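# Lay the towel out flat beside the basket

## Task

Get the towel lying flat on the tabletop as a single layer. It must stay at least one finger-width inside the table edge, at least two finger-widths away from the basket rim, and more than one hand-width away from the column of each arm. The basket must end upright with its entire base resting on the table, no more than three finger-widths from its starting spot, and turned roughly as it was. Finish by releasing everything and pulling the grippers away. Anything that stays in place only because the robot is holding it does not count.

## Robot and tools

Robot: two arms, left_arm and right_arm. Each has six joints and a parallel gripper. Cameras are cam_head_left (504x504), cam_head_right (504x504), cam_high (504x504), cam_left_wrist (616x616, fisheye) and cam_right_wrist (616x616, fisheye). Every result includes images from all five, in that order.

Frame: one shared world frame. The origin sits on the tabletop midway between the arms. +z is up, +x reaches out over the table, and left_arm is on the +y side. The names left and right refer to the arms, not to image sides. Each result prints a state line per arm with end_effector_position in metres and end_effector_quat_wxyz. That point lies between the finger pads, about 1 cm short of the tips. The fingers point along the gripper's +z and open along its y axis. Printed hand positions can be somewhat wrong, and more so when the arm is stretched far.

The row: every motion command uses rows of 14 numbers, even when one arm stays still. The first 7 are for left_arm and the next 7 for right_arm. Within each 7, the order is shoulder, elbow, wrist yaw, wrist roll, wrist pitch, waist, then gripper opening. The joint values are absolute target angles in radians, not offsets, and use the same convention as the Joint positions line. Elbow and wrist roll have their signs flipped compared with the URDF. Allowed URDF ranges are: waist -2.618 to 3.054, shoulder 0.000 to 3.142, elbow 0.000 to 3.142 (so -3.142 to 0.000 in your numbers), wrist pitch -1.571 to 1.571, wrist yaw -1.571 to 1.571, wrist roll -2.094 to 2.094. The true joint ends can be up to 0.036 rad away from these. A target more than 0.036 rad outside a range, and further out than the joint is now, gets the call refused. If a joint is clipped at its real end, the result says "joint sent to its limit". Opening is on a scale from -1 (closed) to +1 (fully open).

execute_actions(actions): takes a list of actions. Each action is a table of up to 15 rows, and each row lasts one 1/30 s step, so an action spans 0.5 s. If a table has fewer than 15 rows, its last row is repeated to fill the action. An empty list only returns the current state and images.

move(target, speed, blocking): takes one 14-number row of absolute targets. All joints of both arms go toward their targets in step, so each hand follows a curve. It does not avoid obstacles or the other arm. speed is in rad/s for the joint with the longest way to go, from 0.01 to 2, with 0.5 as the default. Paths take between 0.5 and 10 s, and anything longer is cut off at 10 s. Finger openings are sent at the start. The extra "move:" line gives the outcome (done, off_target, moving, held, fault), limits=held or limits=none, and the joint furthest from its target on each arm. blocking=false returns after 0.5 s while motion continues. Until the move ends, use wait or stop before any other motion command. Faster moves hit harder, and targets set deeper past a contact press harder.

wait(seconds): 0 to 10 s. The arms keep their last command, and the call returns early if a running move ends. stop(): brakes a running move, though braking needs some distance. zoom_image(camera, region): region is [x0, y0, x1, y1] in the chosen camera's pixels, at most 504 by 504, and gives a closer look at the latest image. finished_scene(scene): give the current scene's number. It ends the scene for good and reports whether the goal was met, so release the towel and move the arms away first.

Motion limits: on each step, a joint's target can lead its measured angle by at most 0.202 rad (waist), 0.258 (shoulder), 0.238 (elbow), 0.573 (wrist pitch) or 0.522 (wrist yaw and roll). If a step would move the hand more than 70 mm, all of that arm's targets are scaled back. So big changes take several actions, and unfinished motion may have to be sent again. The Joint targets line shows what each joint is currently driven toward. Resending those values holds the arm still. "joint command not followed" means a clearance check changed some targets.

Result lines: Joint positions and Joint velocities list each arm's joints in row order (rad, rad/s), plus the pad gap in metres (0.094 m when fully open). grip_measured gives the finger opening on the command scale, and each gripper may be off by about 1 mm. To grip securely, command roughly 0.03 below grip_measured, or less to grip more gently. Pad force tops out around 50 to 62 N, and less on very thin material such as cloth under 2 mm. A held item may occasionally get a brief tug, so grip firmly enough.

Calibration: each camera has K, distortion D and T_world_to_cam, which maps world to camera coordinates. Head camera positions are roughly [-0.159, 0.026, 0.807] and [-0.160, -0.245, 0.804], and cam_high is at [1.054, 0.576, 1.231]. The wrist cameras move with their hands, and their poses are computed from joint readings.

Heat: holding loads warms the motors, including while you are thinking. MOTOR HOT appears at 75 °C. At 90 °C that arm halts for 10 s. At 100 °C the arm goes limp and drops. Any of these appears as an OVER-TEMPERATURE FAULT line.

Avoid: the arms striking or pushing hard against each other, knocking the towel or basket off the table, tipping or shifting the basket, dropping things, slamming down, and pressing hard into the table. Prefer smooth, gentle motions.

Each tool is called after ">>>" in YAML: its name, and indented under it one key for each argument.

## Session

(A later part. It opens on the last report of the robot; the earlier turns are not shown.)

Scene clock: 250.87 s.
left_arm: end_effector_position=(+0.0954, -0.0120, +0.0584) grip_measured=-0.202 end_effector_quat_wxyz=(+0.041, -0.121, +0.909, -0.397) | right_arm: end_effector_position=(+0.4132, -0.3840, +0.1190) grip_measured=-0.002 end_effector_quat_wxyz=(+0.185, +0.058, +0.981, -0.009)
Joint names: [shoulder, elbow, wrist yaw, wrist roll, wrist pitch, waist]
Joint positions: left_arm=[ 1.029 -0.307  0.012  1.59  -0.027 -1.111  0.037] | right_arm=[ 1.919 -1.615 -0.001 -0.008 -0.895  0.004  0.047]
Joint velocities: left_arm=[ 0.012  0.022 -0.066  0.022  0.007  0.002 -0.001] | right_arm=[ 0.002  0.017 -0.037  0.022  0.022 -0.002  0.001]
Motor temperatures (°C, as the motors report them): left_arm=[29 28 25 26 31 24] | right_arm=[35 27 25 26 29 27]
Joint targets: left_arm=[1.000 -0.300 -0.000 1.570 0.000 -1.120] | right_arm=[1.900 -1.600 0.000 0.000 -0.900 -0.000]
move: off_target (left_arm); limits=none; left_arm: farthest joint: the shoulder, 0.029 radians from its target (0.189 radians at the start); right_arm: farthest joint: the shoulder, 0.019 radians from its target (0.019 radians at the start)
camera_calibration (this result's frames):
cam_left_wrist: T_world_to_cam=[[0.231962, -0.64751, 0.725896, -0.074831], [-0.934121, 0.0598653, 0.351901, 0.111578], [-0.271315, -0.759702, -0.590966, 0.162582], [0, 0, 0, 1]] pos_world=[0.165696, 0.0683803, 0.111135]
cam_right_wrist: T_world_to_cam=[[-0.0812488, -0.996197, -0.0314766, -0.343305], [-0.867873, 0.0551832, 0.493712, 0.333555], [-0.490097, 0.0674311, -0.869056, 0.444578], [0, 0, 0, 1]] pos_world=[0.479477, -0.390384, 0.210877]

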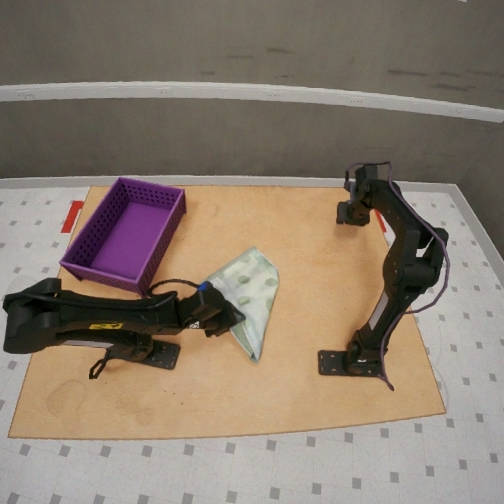

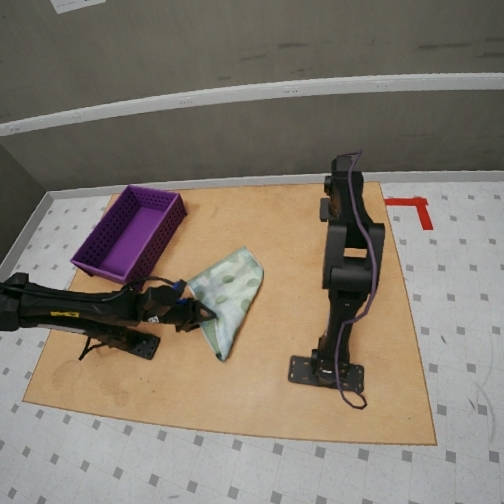

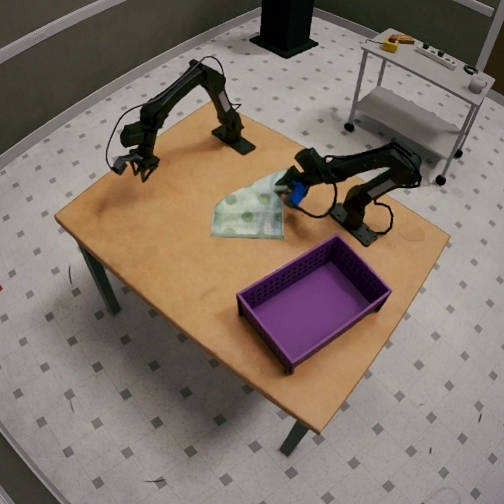

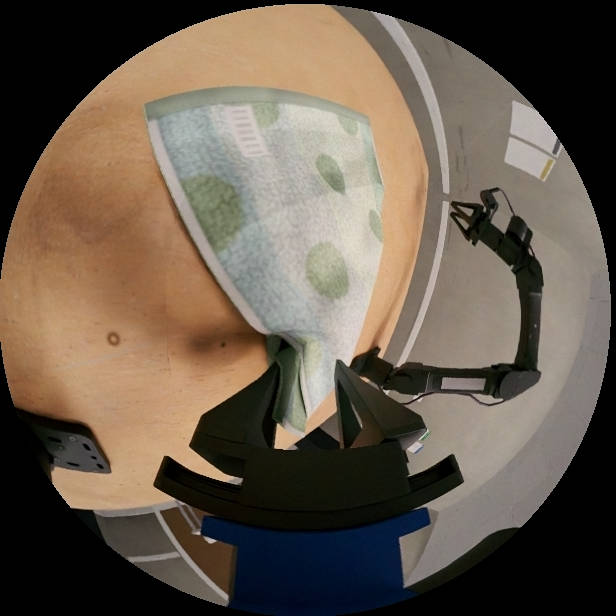

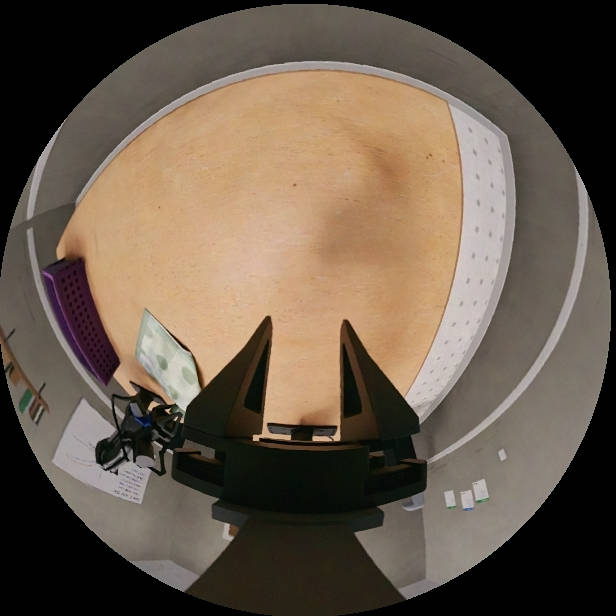

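>>> move:
  target: [0.65,-0.3,0,1.57,-0.3,-1.12,-0.3,1.9,-1.6,0,0,-0.9,0.0,0]
  speed: 0.8

>>> move:
  target: [0.68,-0.25,0,1.57,-0.45,-0.665,-0.3,1.9,-1.6,0,0,-0.9,0.0,0]
  speed: 0.8

Scene clock: 262.53 s.
left_arm: end_effector_position=(+0.0879, +0.0169, +0.0974) grip_measured=-0.298 end_effector_quat_wxyz=(+0.045, -0.118, +0.892, -0.434) | right_arm: end_effector_position=(+0.4132, -0.3840, +0.1190) grip_measured=-0.002 end_effector_quat_wxyz=(+0.185, +0.058, +0.981, -0.009)
Joint names: [shoulder, elbow, wrist yaw, wrist roll, wrist pitch, waist]
Joint positions: left_arm=[ 0.676 -0.307  0.013  1.589 -0.298 -1.111  0.033] | right_arm=[ 1.919 -1.615 -0.001 -0.008 -0.895  0.004  0.047]
Joint velocities: left_arm=[-0.007  0.022  0.051  0.022 -0.022  0.022 -0.   ] | right_arm=[ 0.007 -0.002 -0.037  0.007 -0.022  0.007 -0.001]
Motor temperatures (°C, as the motors report them): left_arm=[29 28 25 26 32 24] | right_arm=[35 27 25 26 29 27]
Joint targets: left_arm=[0.650 -0.300 0.000 1.570 -0.300 -1.120] | right_arm=[1.900 -1.600 -0.000 -0.000 -0.900 0.000]
move: off_target (left_arm); limits=none; left_arm: farthest joint: the shoulder, 0.026 radians from its target (0.379 radians at the start); right_arm: farthest joint: the shoulder, 0.019 radians from its target (0.019 radians at the start)
camera_calibration (this result's frames):
cam_left_wrist: T_world_to_cam=[[0.215813, -0.587617, 0.779828, -0.0875698], [-0.94112, 0.0876674, 0.326509, 0.0917575], [-0.260227, -0.804376, -0.534098, 0.199784], [0, 0, 0, 1]] pos_world=[0.157243, 0.1012, 0.145034]
cam_right_wrist: T_world_to_cam=[[-0.0812488, -0.996197, -0.0314766, -0.343305], [-0.867873, 0.0551832, 0.493712, 0.333555], [-0.490097, 0.0674311, -0.869056, 0.444578], [0, 0, 0, 1]] pos_world=[0.479477, -0.390384, 0.210877]

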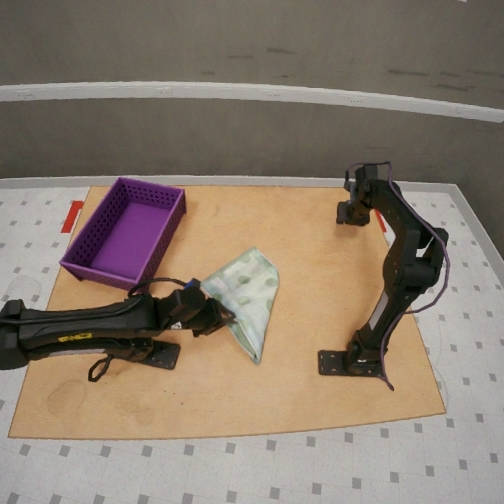

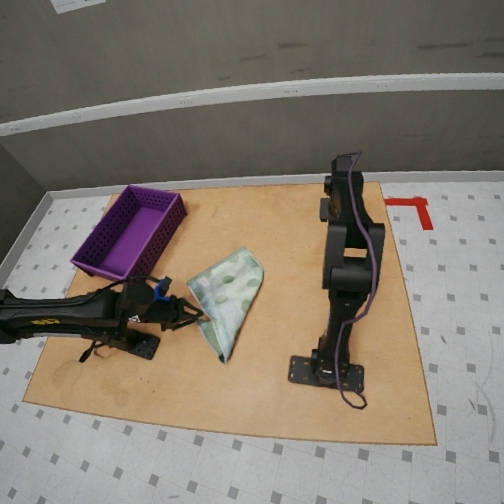

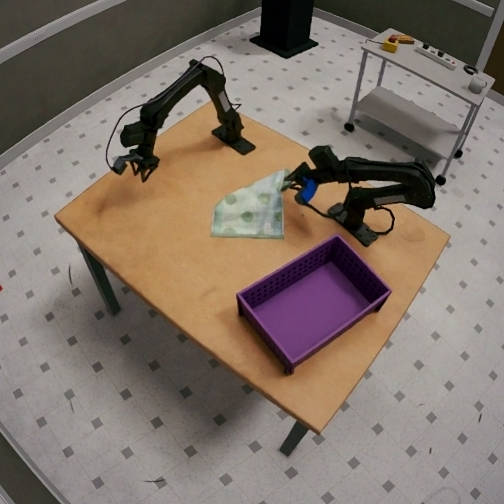

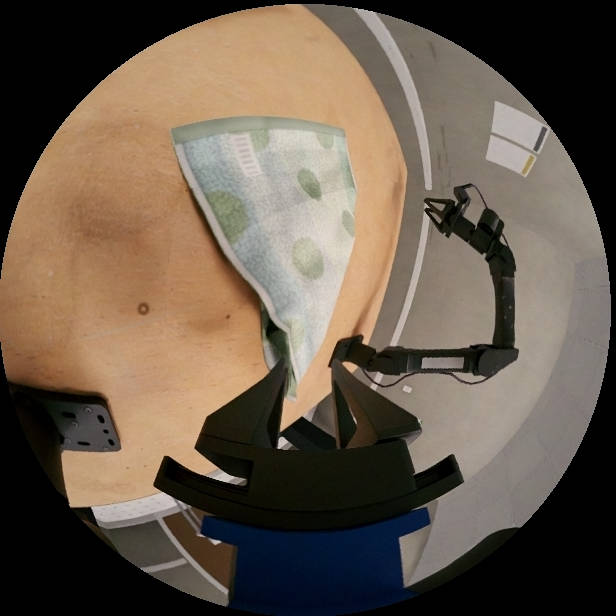

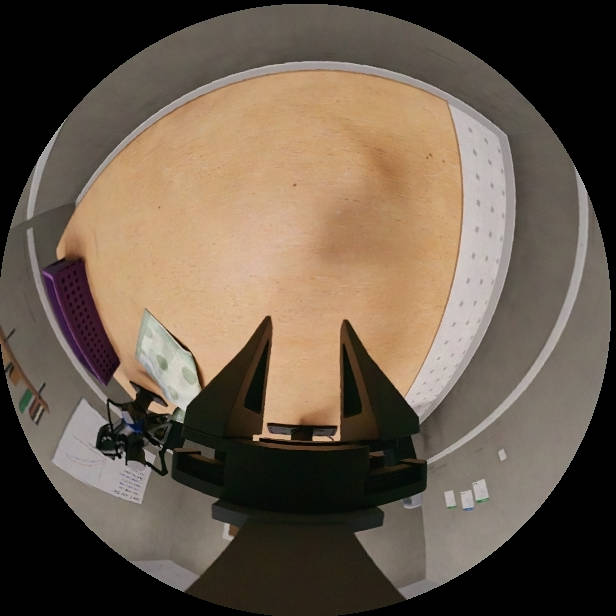

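Scene clock: 263.70 s.
left_arm: end_effector_position=(+0.1660, +0.0957, +0.0491) grip_measured=-0.298 end_effector_quat_wxyz=(+0.110, -0.323, +0.881, -0.327) | right_arm: end_effector_position=(+0.4132, -0.3840, +0.1190) grip_measured=-0.002 end_effector_quat_wxyz=(+0.185, +0.058, +0.981, -0.009)
Joint names: [shoulder, elbow, wrist yaw, wrist roll, wrist pitch, waist]
Joint positions: left_arm=[ 0.676 -0.255  0.01   1.588 -0.444 -0.673  0.033] | right_arm=[ 1.919 -1.615 -0.001 -0.008 -0.895  0.004  0.047]
Joint velocities: left_arm=[-0.002  0.002 -0.007 -0.022  0.037 -0.012 -0.001] | right_arm=[ 0.002 -0.032 -0.022  0.037 -0.007  0.002  0.   ]
Motor temperatures (°C, as the motors report them): left_arm=[28 28 25 26 32 24] | right_arm=[35 27 25 26 29 27]
Joint targets: left_arm=[0.680 -0.250 -0.000 1.570 -0.450 -0.665] | right_arm=[1.900 -1.600 0.000 0.000 -0.900 -0.000]
move: done; limits=none; left_arm: farthest joint: the wrist roll, 0.018 radians from its target (0.019 radians at the start); right_arm: farthest joint: the shoulder, 0.019 radians from its target (0.019 radians at the start)
camera_calibration (this result's frames):
cam_left_wrist: T_world_to_cam=[[0.533659, -0.550494, 0.642, -0.0699532], [-0.845093, -0.375872, 0.380181, 0.199936], [0.0320222, -0.745437, -0.665806, 0.209974], [0, 0, 0, 1]] pos_world=[0.199572, 0.193164, 0.1087]
cam_right_wrist: T_world_to_cam=[[-0.0812488, -0.996197, -0.0314766, -0.343305], [-0.867873, 0.0551832, 0.493712, 0.333555], [-0.490097, 0.0674311, -0.869056, 0.444578], [0, 0, 0, 1]] pos_world=[0.479477, -0.390384, 0.210877]

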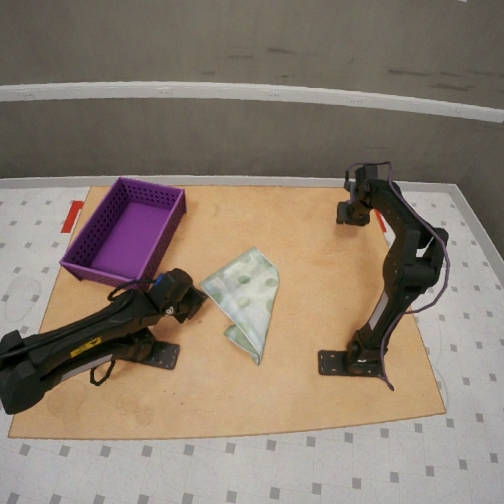

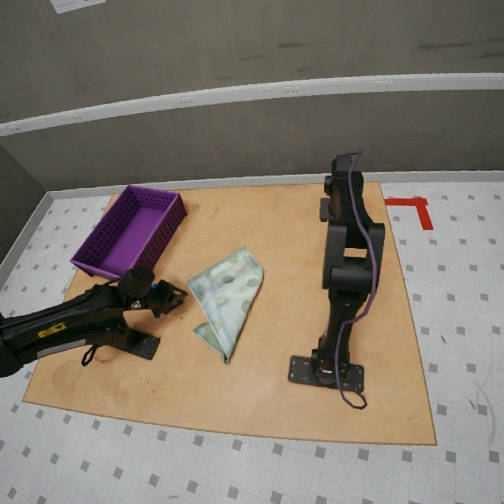

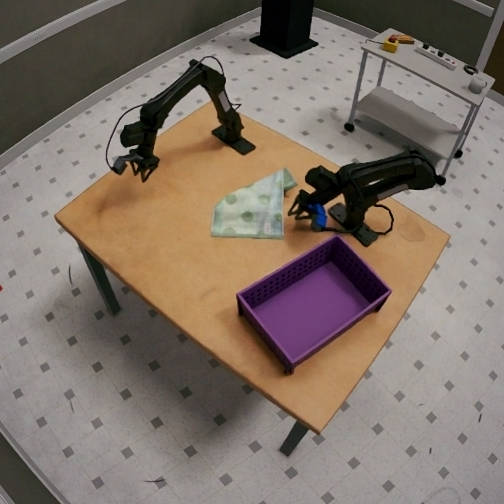

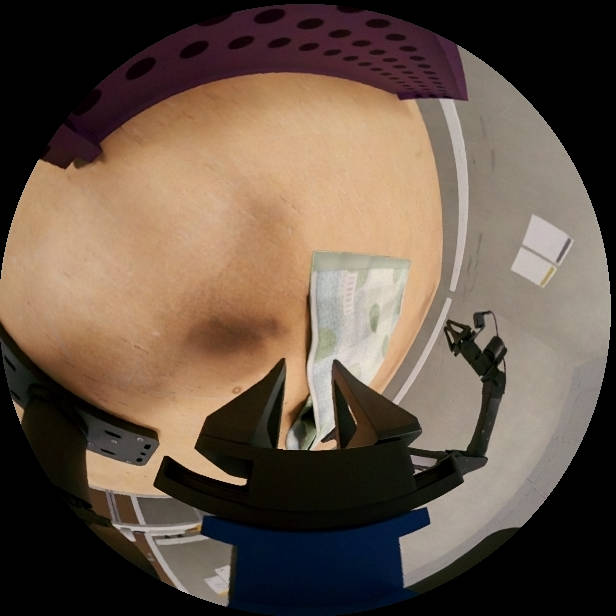

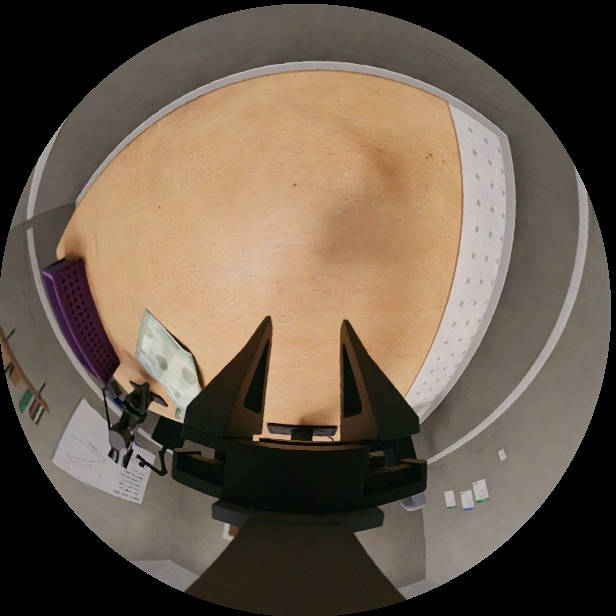

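>>> execute_actions:
  actions: []

Scene clock: 275.53 s.
left_arm: end_effector_position=(+0.1660, +0.0958, +0.0490) grip_measured=-0.298 end_effector_quat_wxyz=(+0.109, -0.323, +0.881, -0.327) | right_arm: end_effector_position=(+0.4132, -0.3840, +0.1190) grip_measured=-0.002 end_effector_quat_wxyz=(+0.185, +0.058, +0.981, -0.009)
Joint names: [shoulder, elbow, wrist yaw, wrist roll, wrist pitch, waist]
Joint positions: left_arm=[ 0.676 -0.255  0.01   1.588 -0.445 -0.673  0.033] | right_arm=[ 1.919 -1.615 -0.001 -0.008 -0.895  0.004  0.047]
Joint velocities: left_arm=[-0.002  0.002 -0.066  0.154  0.022  0.007  0.   ] | right_arm=[-0.002  0.022 -0.051 -0.022 -0.007  0.012 -0.001]
Motor temperatures (°C, as the motors report them): left_arm=[28 28 25 26 32 24] | right_arm=[35 27 25 26 29 27]
Joint targets: left_arm=[0.680 -0.250 -0.000 1.570 -0.450 -0.665] | right_arm=[1.900 -1.600 0.000 0.000 -0.900 -0.000]
camera_calibration (this result's frames):
cam_left_wrist: T_world_to_cam=[[0.533815, -0.550683, 0.641709, -0.069852], [-0.845001, -0.375984, 0.380276, 0.199932], [0.0318607, -0.745241, -0.666033, 0.209996], [0, 0, 0, 1]] pos_world=[0.19954, 0.193202, 0.108659]
cam_right_wrist: T_world_to_cam=[[-0.0812488, -0.996197, -0.0314766, -0.343305], [-0.867873, 0.0551832, 0.493712, 0.333555], [-0.490097, 0.0674311, -0.869056, 0.444578], [0, 0, 0, 1]] pos_world=[0.479477, -0.390384, 0.210877]

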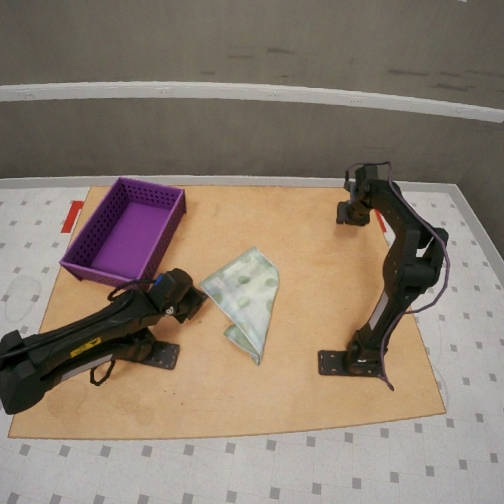

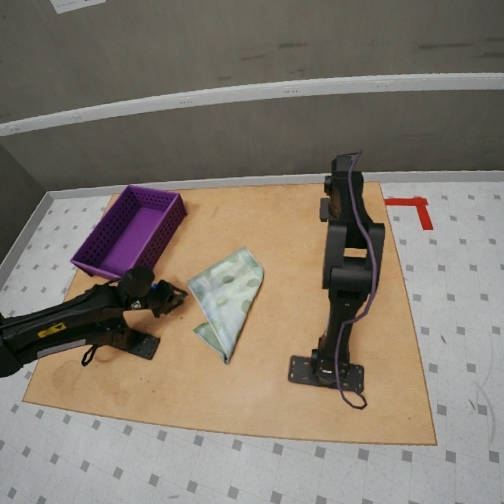

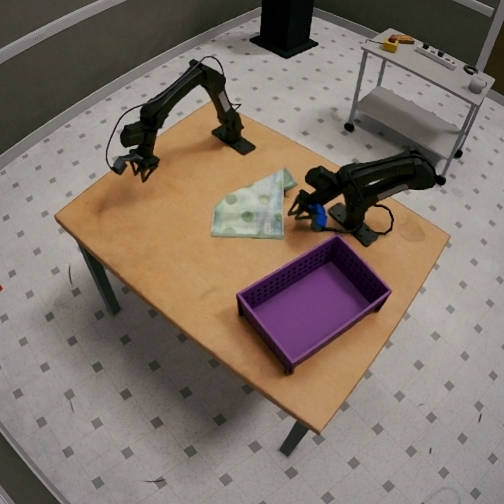

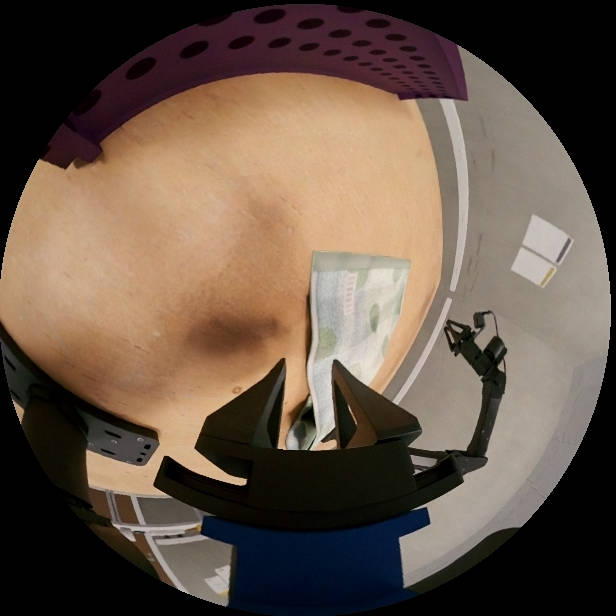

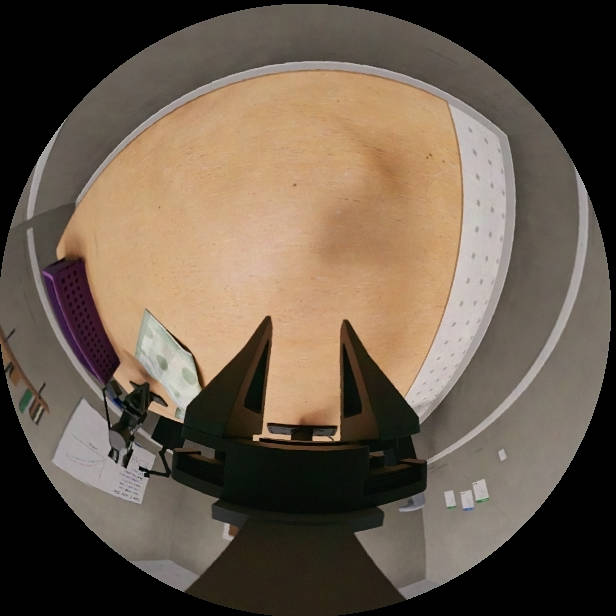

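>>> move:
  target: [0.78,-0.23,0,1.57,-0.42,-0.665,-0.3,1.9,-1.6,0,0,-0.9,0,0]
  speed: 0.3

>>> move:
  target: [1.05,-0.345,0,1.57,-0.26,-0.665,-0.3,1.9,-1.6,0,0,-0.9,0,0]
  speed: 0.3

>>> move:
  target: [1.33,-0.46,0,1.57,-0.10,-0.665,-0.3,1.9,-1.6,0,0,-0.9,0,0]
  speed: 0.3

>>> move:
  target: [1.33,-0.46,0,1.57,-0.10,-0.665,-1,1.9,-1.6,0,0,-0.9,0,0]

Scene clock: 280.23 s.
left_arm: end_effector_position=(+0.1586, +0.1044, +0.0244) grip_measured=-0.298 end_effector_quat_wxyz=(+0.093, -0.328, +0.897, -0.281) | right_arm: end_effector_position=(+0.4132, -0.3840, +0.1190) grip_measured=-0.002 end_effector_quat_wxyz=(+0.185, +0.058, +0.981, -0.009)
Joint names: [shoulder, elbow, wrist yaw, wrist roll, wrist pitch, waist]
Joint positions: left_arm=[ 0.765 -0.235  0.011  1.587 -0.44  -0.673  0.033] | right_arm=[ 1.919 -1.615 -0.001 -0.008 -0.895  0.004  0.047]
Joint velocities: left_arm=[-0.002  0.007 -0.051 -0.022 -0.037 -0.012 -0.001] | right_arm=[-0.017  0.007 -0.037 -0.051 -0.022 -0.007 -0.   ]
Motor temperatures (°C, as the motors report them): left_arm=[28 28 25 26 32 24] | right_arm=[35 27 25 26 29 27]
Joint targets: left_arm=[0.780 -0.230 0.000 1.570 -0.420 -0.665] | right_arm=[1.900 -1.600 -0.000 0.000 -0.900 0.000]
move: done; limits=none; left_arm: farthest joint: the wrist pitch, 0.020 radians from its target (0.025 radians at the start); right_arm: farthest joint: the shoulder, 0.019 radians from its target (0.019 radians at the start)
camera_calibration (this result's frames):
cam_left_wrist: T_world_to_cam=[[0.572627, -0.599614, 0.559071, -0.0444123], [-0.819673, -0.406028, 0.404075, 0.204839], [-0.0152905, -0.68964, -0.723991, 0.203369], [0, 0, 0, 1]] pos_world=[0.196442, 0.196792, 0.0892968]
cam_right_wrist: T_world_to_cam=[[-0.0812488, -0.996197, -0.0314766, -0.343305], [-0.867873, 0.0551832, 0.493712, 0.333555], [-0.490097, 0.0674311, -0.869056, 0.444578], [0, 0, 0, 1]] pos_world=[0.479477, -0.390384, 0.210877]

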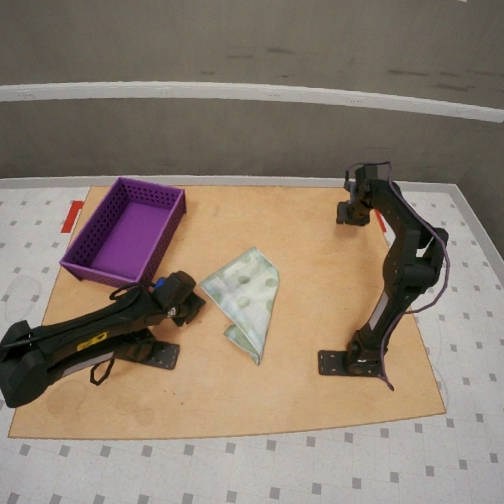

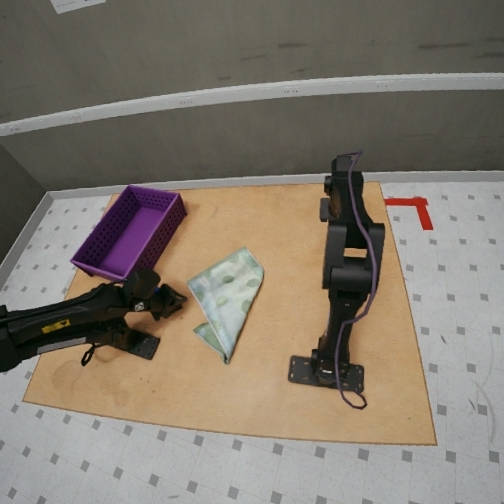

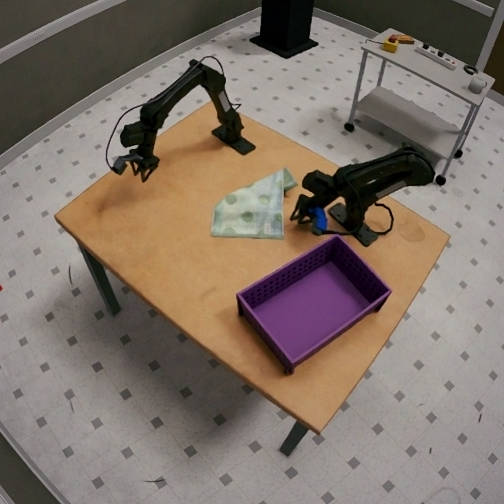

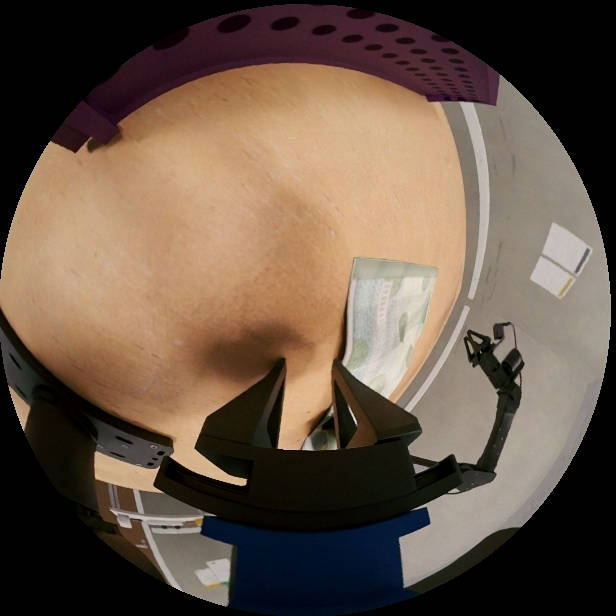

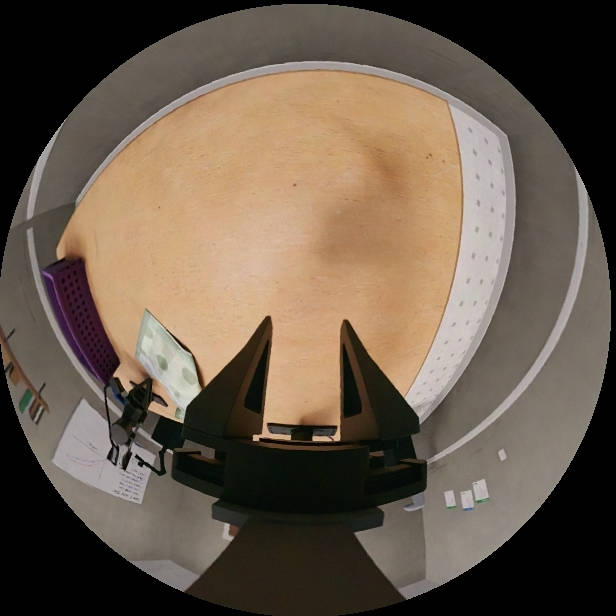

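Scene clock: 281.60 s.
left_arm: end_effector_position=(+0.1807, +0.0772, +0.0233) grip_measured=-0.298 end_effector_quat_wxyz=(+0.090, -0.329, +0.899, -0.276) | right_arm: end_effector_position=(+0.4132, -0.3840, +0.1190) grip_measured=-0.002 end_effector_quat_wxyz=(+0.185, +0.058, +0.981, -0.009)
Joint names: [shoulder, elbow, wrist yaw, wrist roll, wrist pitch, waist]
Joint positions: left_arm=[ 1.032 -0.318  0.012  1.587 -0.268 -0.673  0.033] | right_arm=[ 1.919 -1.615 -0.001 -0.008 -0.895  0.004  0.047]
Joint velocities: left_arm=[ 0.002  0.012  0.022 -0.007 -0.022  0.007  0.001] | right_arm=[-0.007 -0.007 -0.007  0.022 -0.037 -0.002 -0.   ]
Motor temperatures (°C, as the motors report them): left_arm=[28 28 25 26 32 24] | right_arm=[35 27 25 26 29 27]
Joint targets: left_arm=[1.050 -0.345 -0.000 1.570 -0.260 -0.665] | right_arm=[1.900 -1.600 0.000 -0.000 -0.900 -0.000]
move: off_target (left_arm); limits=none; left_arm: farthest joint: the elbow, 0.027 radians from its target (0.110 radians at the start); right_arm: farthest joint: the shoulder, 0.019 radians from its target (0.019 radians at the start)
camera_calibration (this result's frames):
cam_left_wrist: T_world_to_cam=[[0.576802, -0.605297, 0.548557, -0.0728068], [-0.816574, -0.408742, 0.407599, 0.211884], [-0.0225, -0.683041, -0.730033, 0.18508], [0, 0, 0, 1]] pos_world=[0.219178, 0.168953, 0.0886897]
cam_right_wrist: T_world_to_cam=[[-0.0812488, -0.996197, -0.0314766, -0.343305], [-0.867873, 0.0551832, 0.493712, 0.333555], [-0.490097, 0.0674311, -0.869056, 0.444578], [0, 0, 0, 1]] pos_world=[0.479477, -0.390384, 0.210877]

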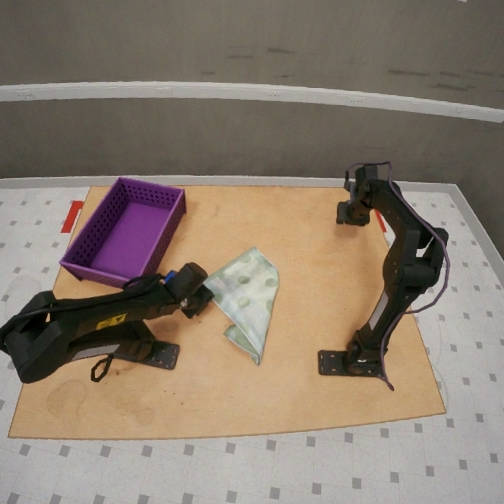

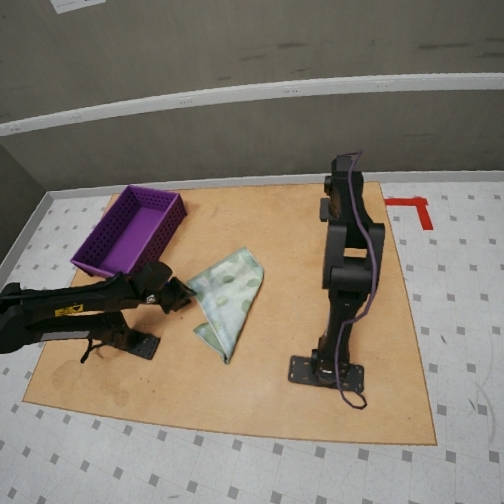

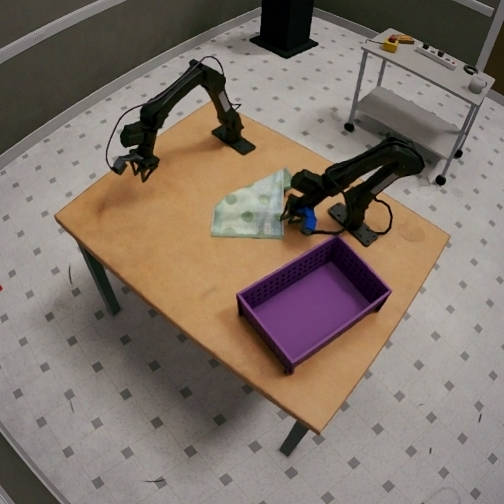

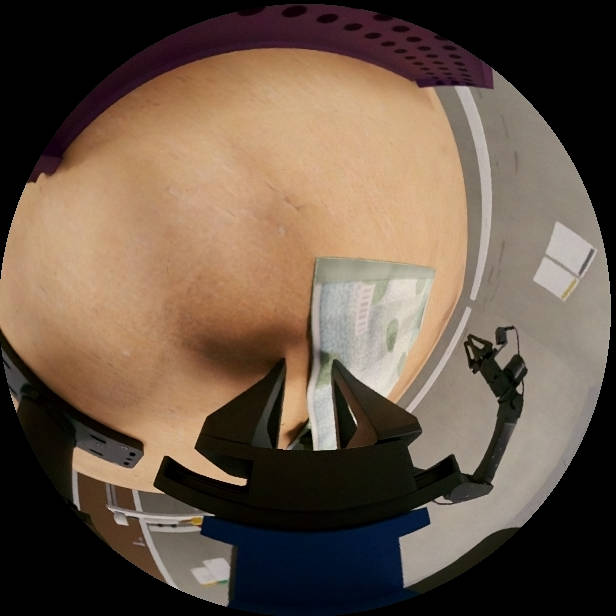

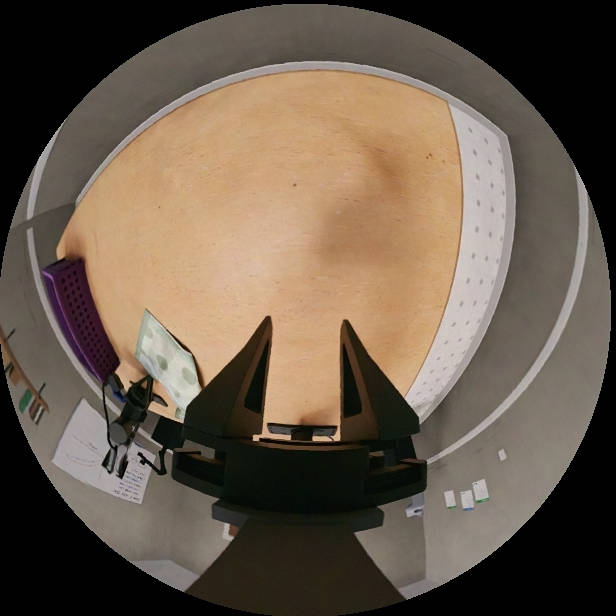

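Scene clock: 283.00 s.
left_arm: end_effector_position=(+0.2137, +0.0369, +0.0230) grip_measured=-0.299 end_effector_quat_wxyz=(+0.094, -0.327, +0.895, -0.288) | right_arm: end_effector_position=(+0.4132, -0.3840, +0.1190) grip_measured=-0.002 end_effector_quat_wxyz=(+0.185, +0.058, +0.981, -0.009)
Joint names: [shoulder, elbow, wrist yaw, wrist roll, wrist pitch, waist]
Joint positions: left_arm=[ 1.306 -0.44   0.013  1.586 -0.089 -0.673  0.033] | right_arm=[ 1.919 -1.615 -0.001 -0.008 -0.895  0.004  0.047]
Joint velocities: left_arm=[ 0.002 -0.002  0.066  0.037  0.022 -0.007 -0.001] | right_arm=[ 0.002 -0.007 -0.022 -0.066 -0.037 -0.007  0.   ]
Motor temperatures (°C, as the motors report them): left_arm=[28 28 25 26 32 24] | right_arm=[35 27 25 26 29 27]
Joint targets: left_arm=[1.330 -0.460 0.000 1.570 -0.100 -0.665] | right_arm=[1.900 -1.600 -0.000 0.000 -0.900 0.000]
move: off_target (left_arm); limits=none; left_arm: farthest joint: the shoulder, 0.024 radians from its target (0.298 radians at the start); right_arm: farthest joint: the shoulder, 0.019 radians from its target (0.019 radians at the start)
camera_calibration (this result's frames):
cam_left_wrist: T_world_to_cam=[[0.566615, -0.593536, 0.571544, -0.114892], [-0.823917, -0.399318, 0.402127, 0.22387], [-0.0104488, -0.698756, -0.715283, 0.155682], [0, 0, 0, 1]] pos_world=[0.251177, 0.129986, 0.0869985]
cam_right_wrist: T_world_to_cam=[[-0.0812488, -0.996197, -0.0314766, -0.343305], [-0.867873, 0.0551832, 0.493712, 0.333555], [-0.490097, 0.0674311, -0.869056, 0.444578], [0, 0, 0, 1]] pos_world=[0.479477, -0.390384, 0.210877]

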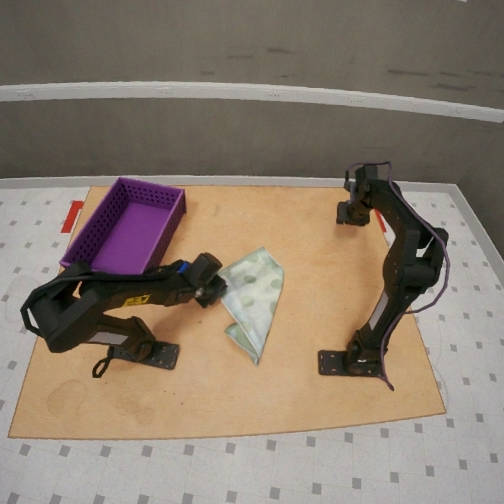

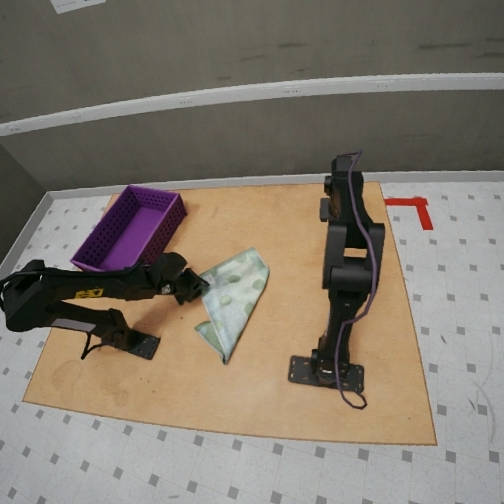

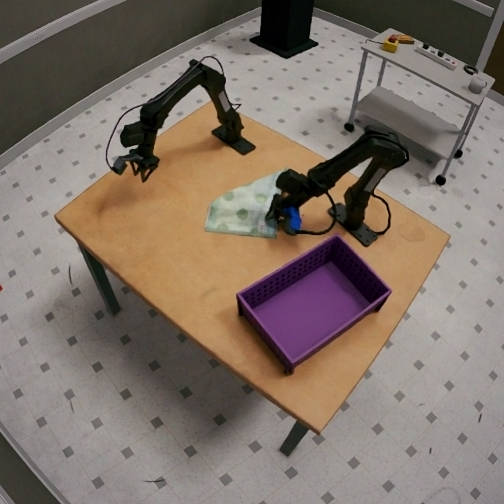

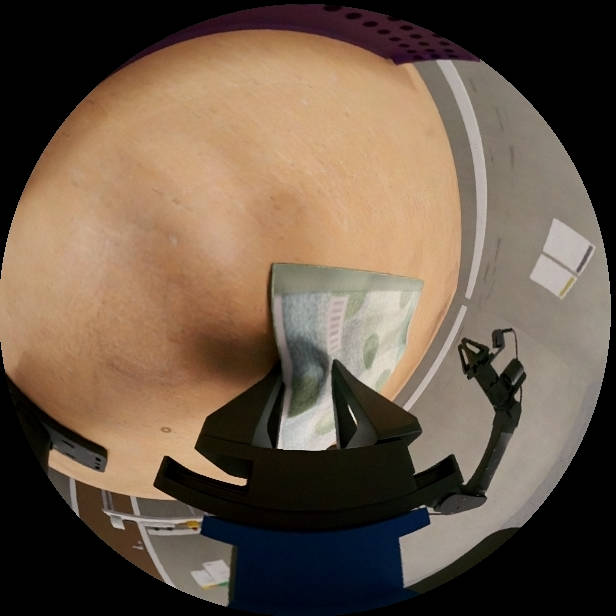

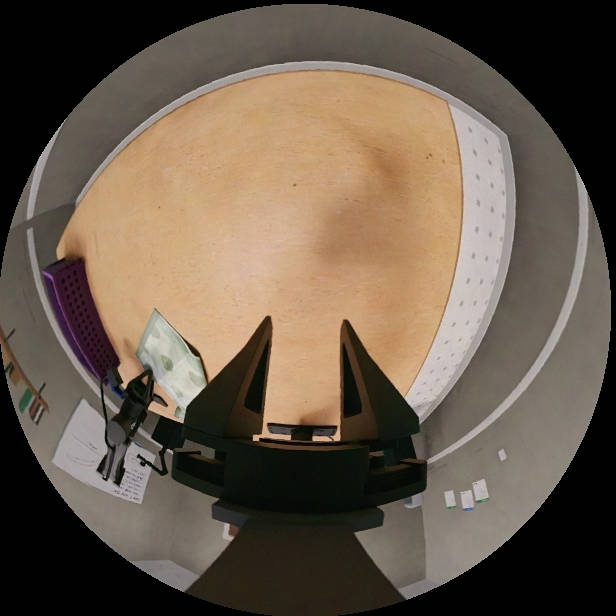

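Scene clock: 283.77 s.
left_arm: end_effector_position=(+0.2125, +0.0377, +0.0196) grip_measured=-0.976 end_effector_quat_wxyz=(+0.091, -0.327, +0.897, -0.283) | right_arm: end_effector_position=(+0.4132, -0.3840, +0.1190) grip_measured=-0.002 end_effector_quat_wxyz=(+0.185, +0.058, +0.981, -0.009)
Joint names: [shoulder, elbow, wrist yaw, wrist roll, wrist pitch, waist]
Joint positions: left_arm=[ 1.317 -0.44   0.016  1.586 -0.091 -0.673  0.001] | right_arm=[ 1.919 -1.615 -0.001 -0.008 -0.895  0.004  0.047]
Joint velocities: left_arm=[ 0.002  0.012  0.081  0.095  0.022 -0.022  0.   ] | right_arm=[ 0.002 -0.027  0.022  0.007 -0.095 -0.017  0.001]
Motor temperatures (°C, as the motors report them): left_arm=[28 28 25 26 32 24] | right_arm=[35 27 25 26 29 27]
Joint targets: left_arm=[1.330 -0.460 0.000 1.570 -0.100 -0.665] | right_arm=[1.900 -1.600 0.000 0.000 -0.900 -0.000]
move: done; limits=none; left_arm: farthest joint: the elbow, 0.020 radians from its target (0.020 radians at the start); right_arm: farthest joint: the shoulder, 0.019 radians from its target (0.019 radians at the start)
camera_calibration (this result's frames):
cam_left_wrist: T_world_to_cam=[[0.571328, -0.599286, 0.56075, -0.112326], [-0.82051, -0.401548, 0.406845, 0.223771], [-0.0186485, -0.692543, -0.721135, 0.155423], [0, 0, 0, 1]] pos_world=[0.25068, 0.130177, 0.0840278]
cam_right_wrist: T_world_to_cam=[[-0.0812488, -0.996197, -0.0314766, -0.343305], [-0.867873, 0.0551832, 0.493712, 0.333555], [-0.490097, 0.0674311, -0.869056, 0.444578], [0, 0, 0, 1]] pos_world=[0.479477, -0.390384, 0.210877]

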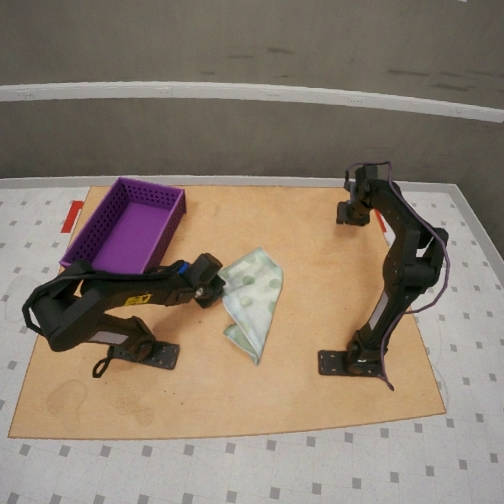

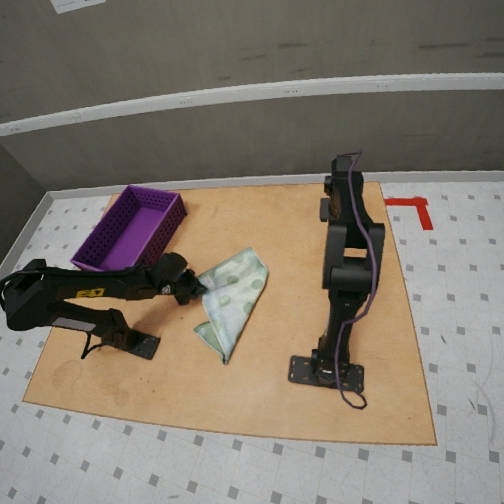

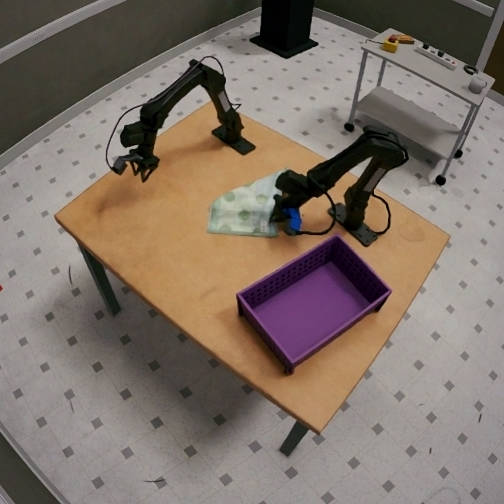

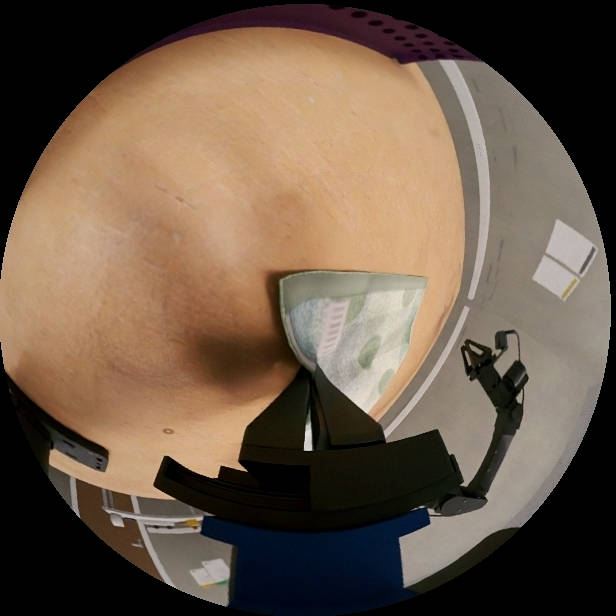

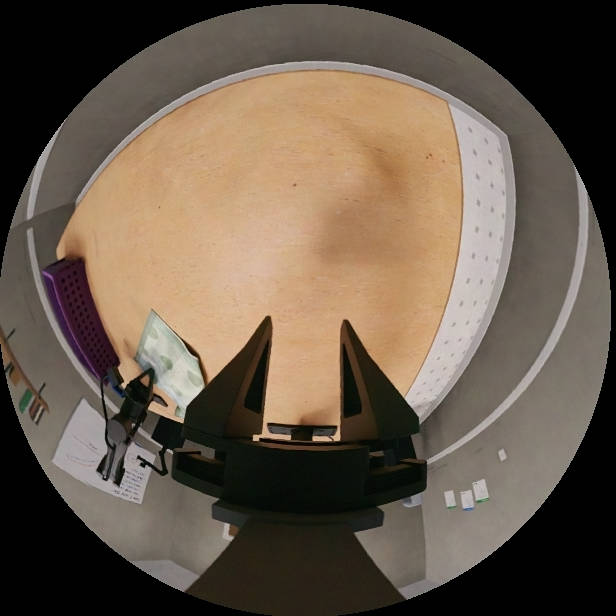

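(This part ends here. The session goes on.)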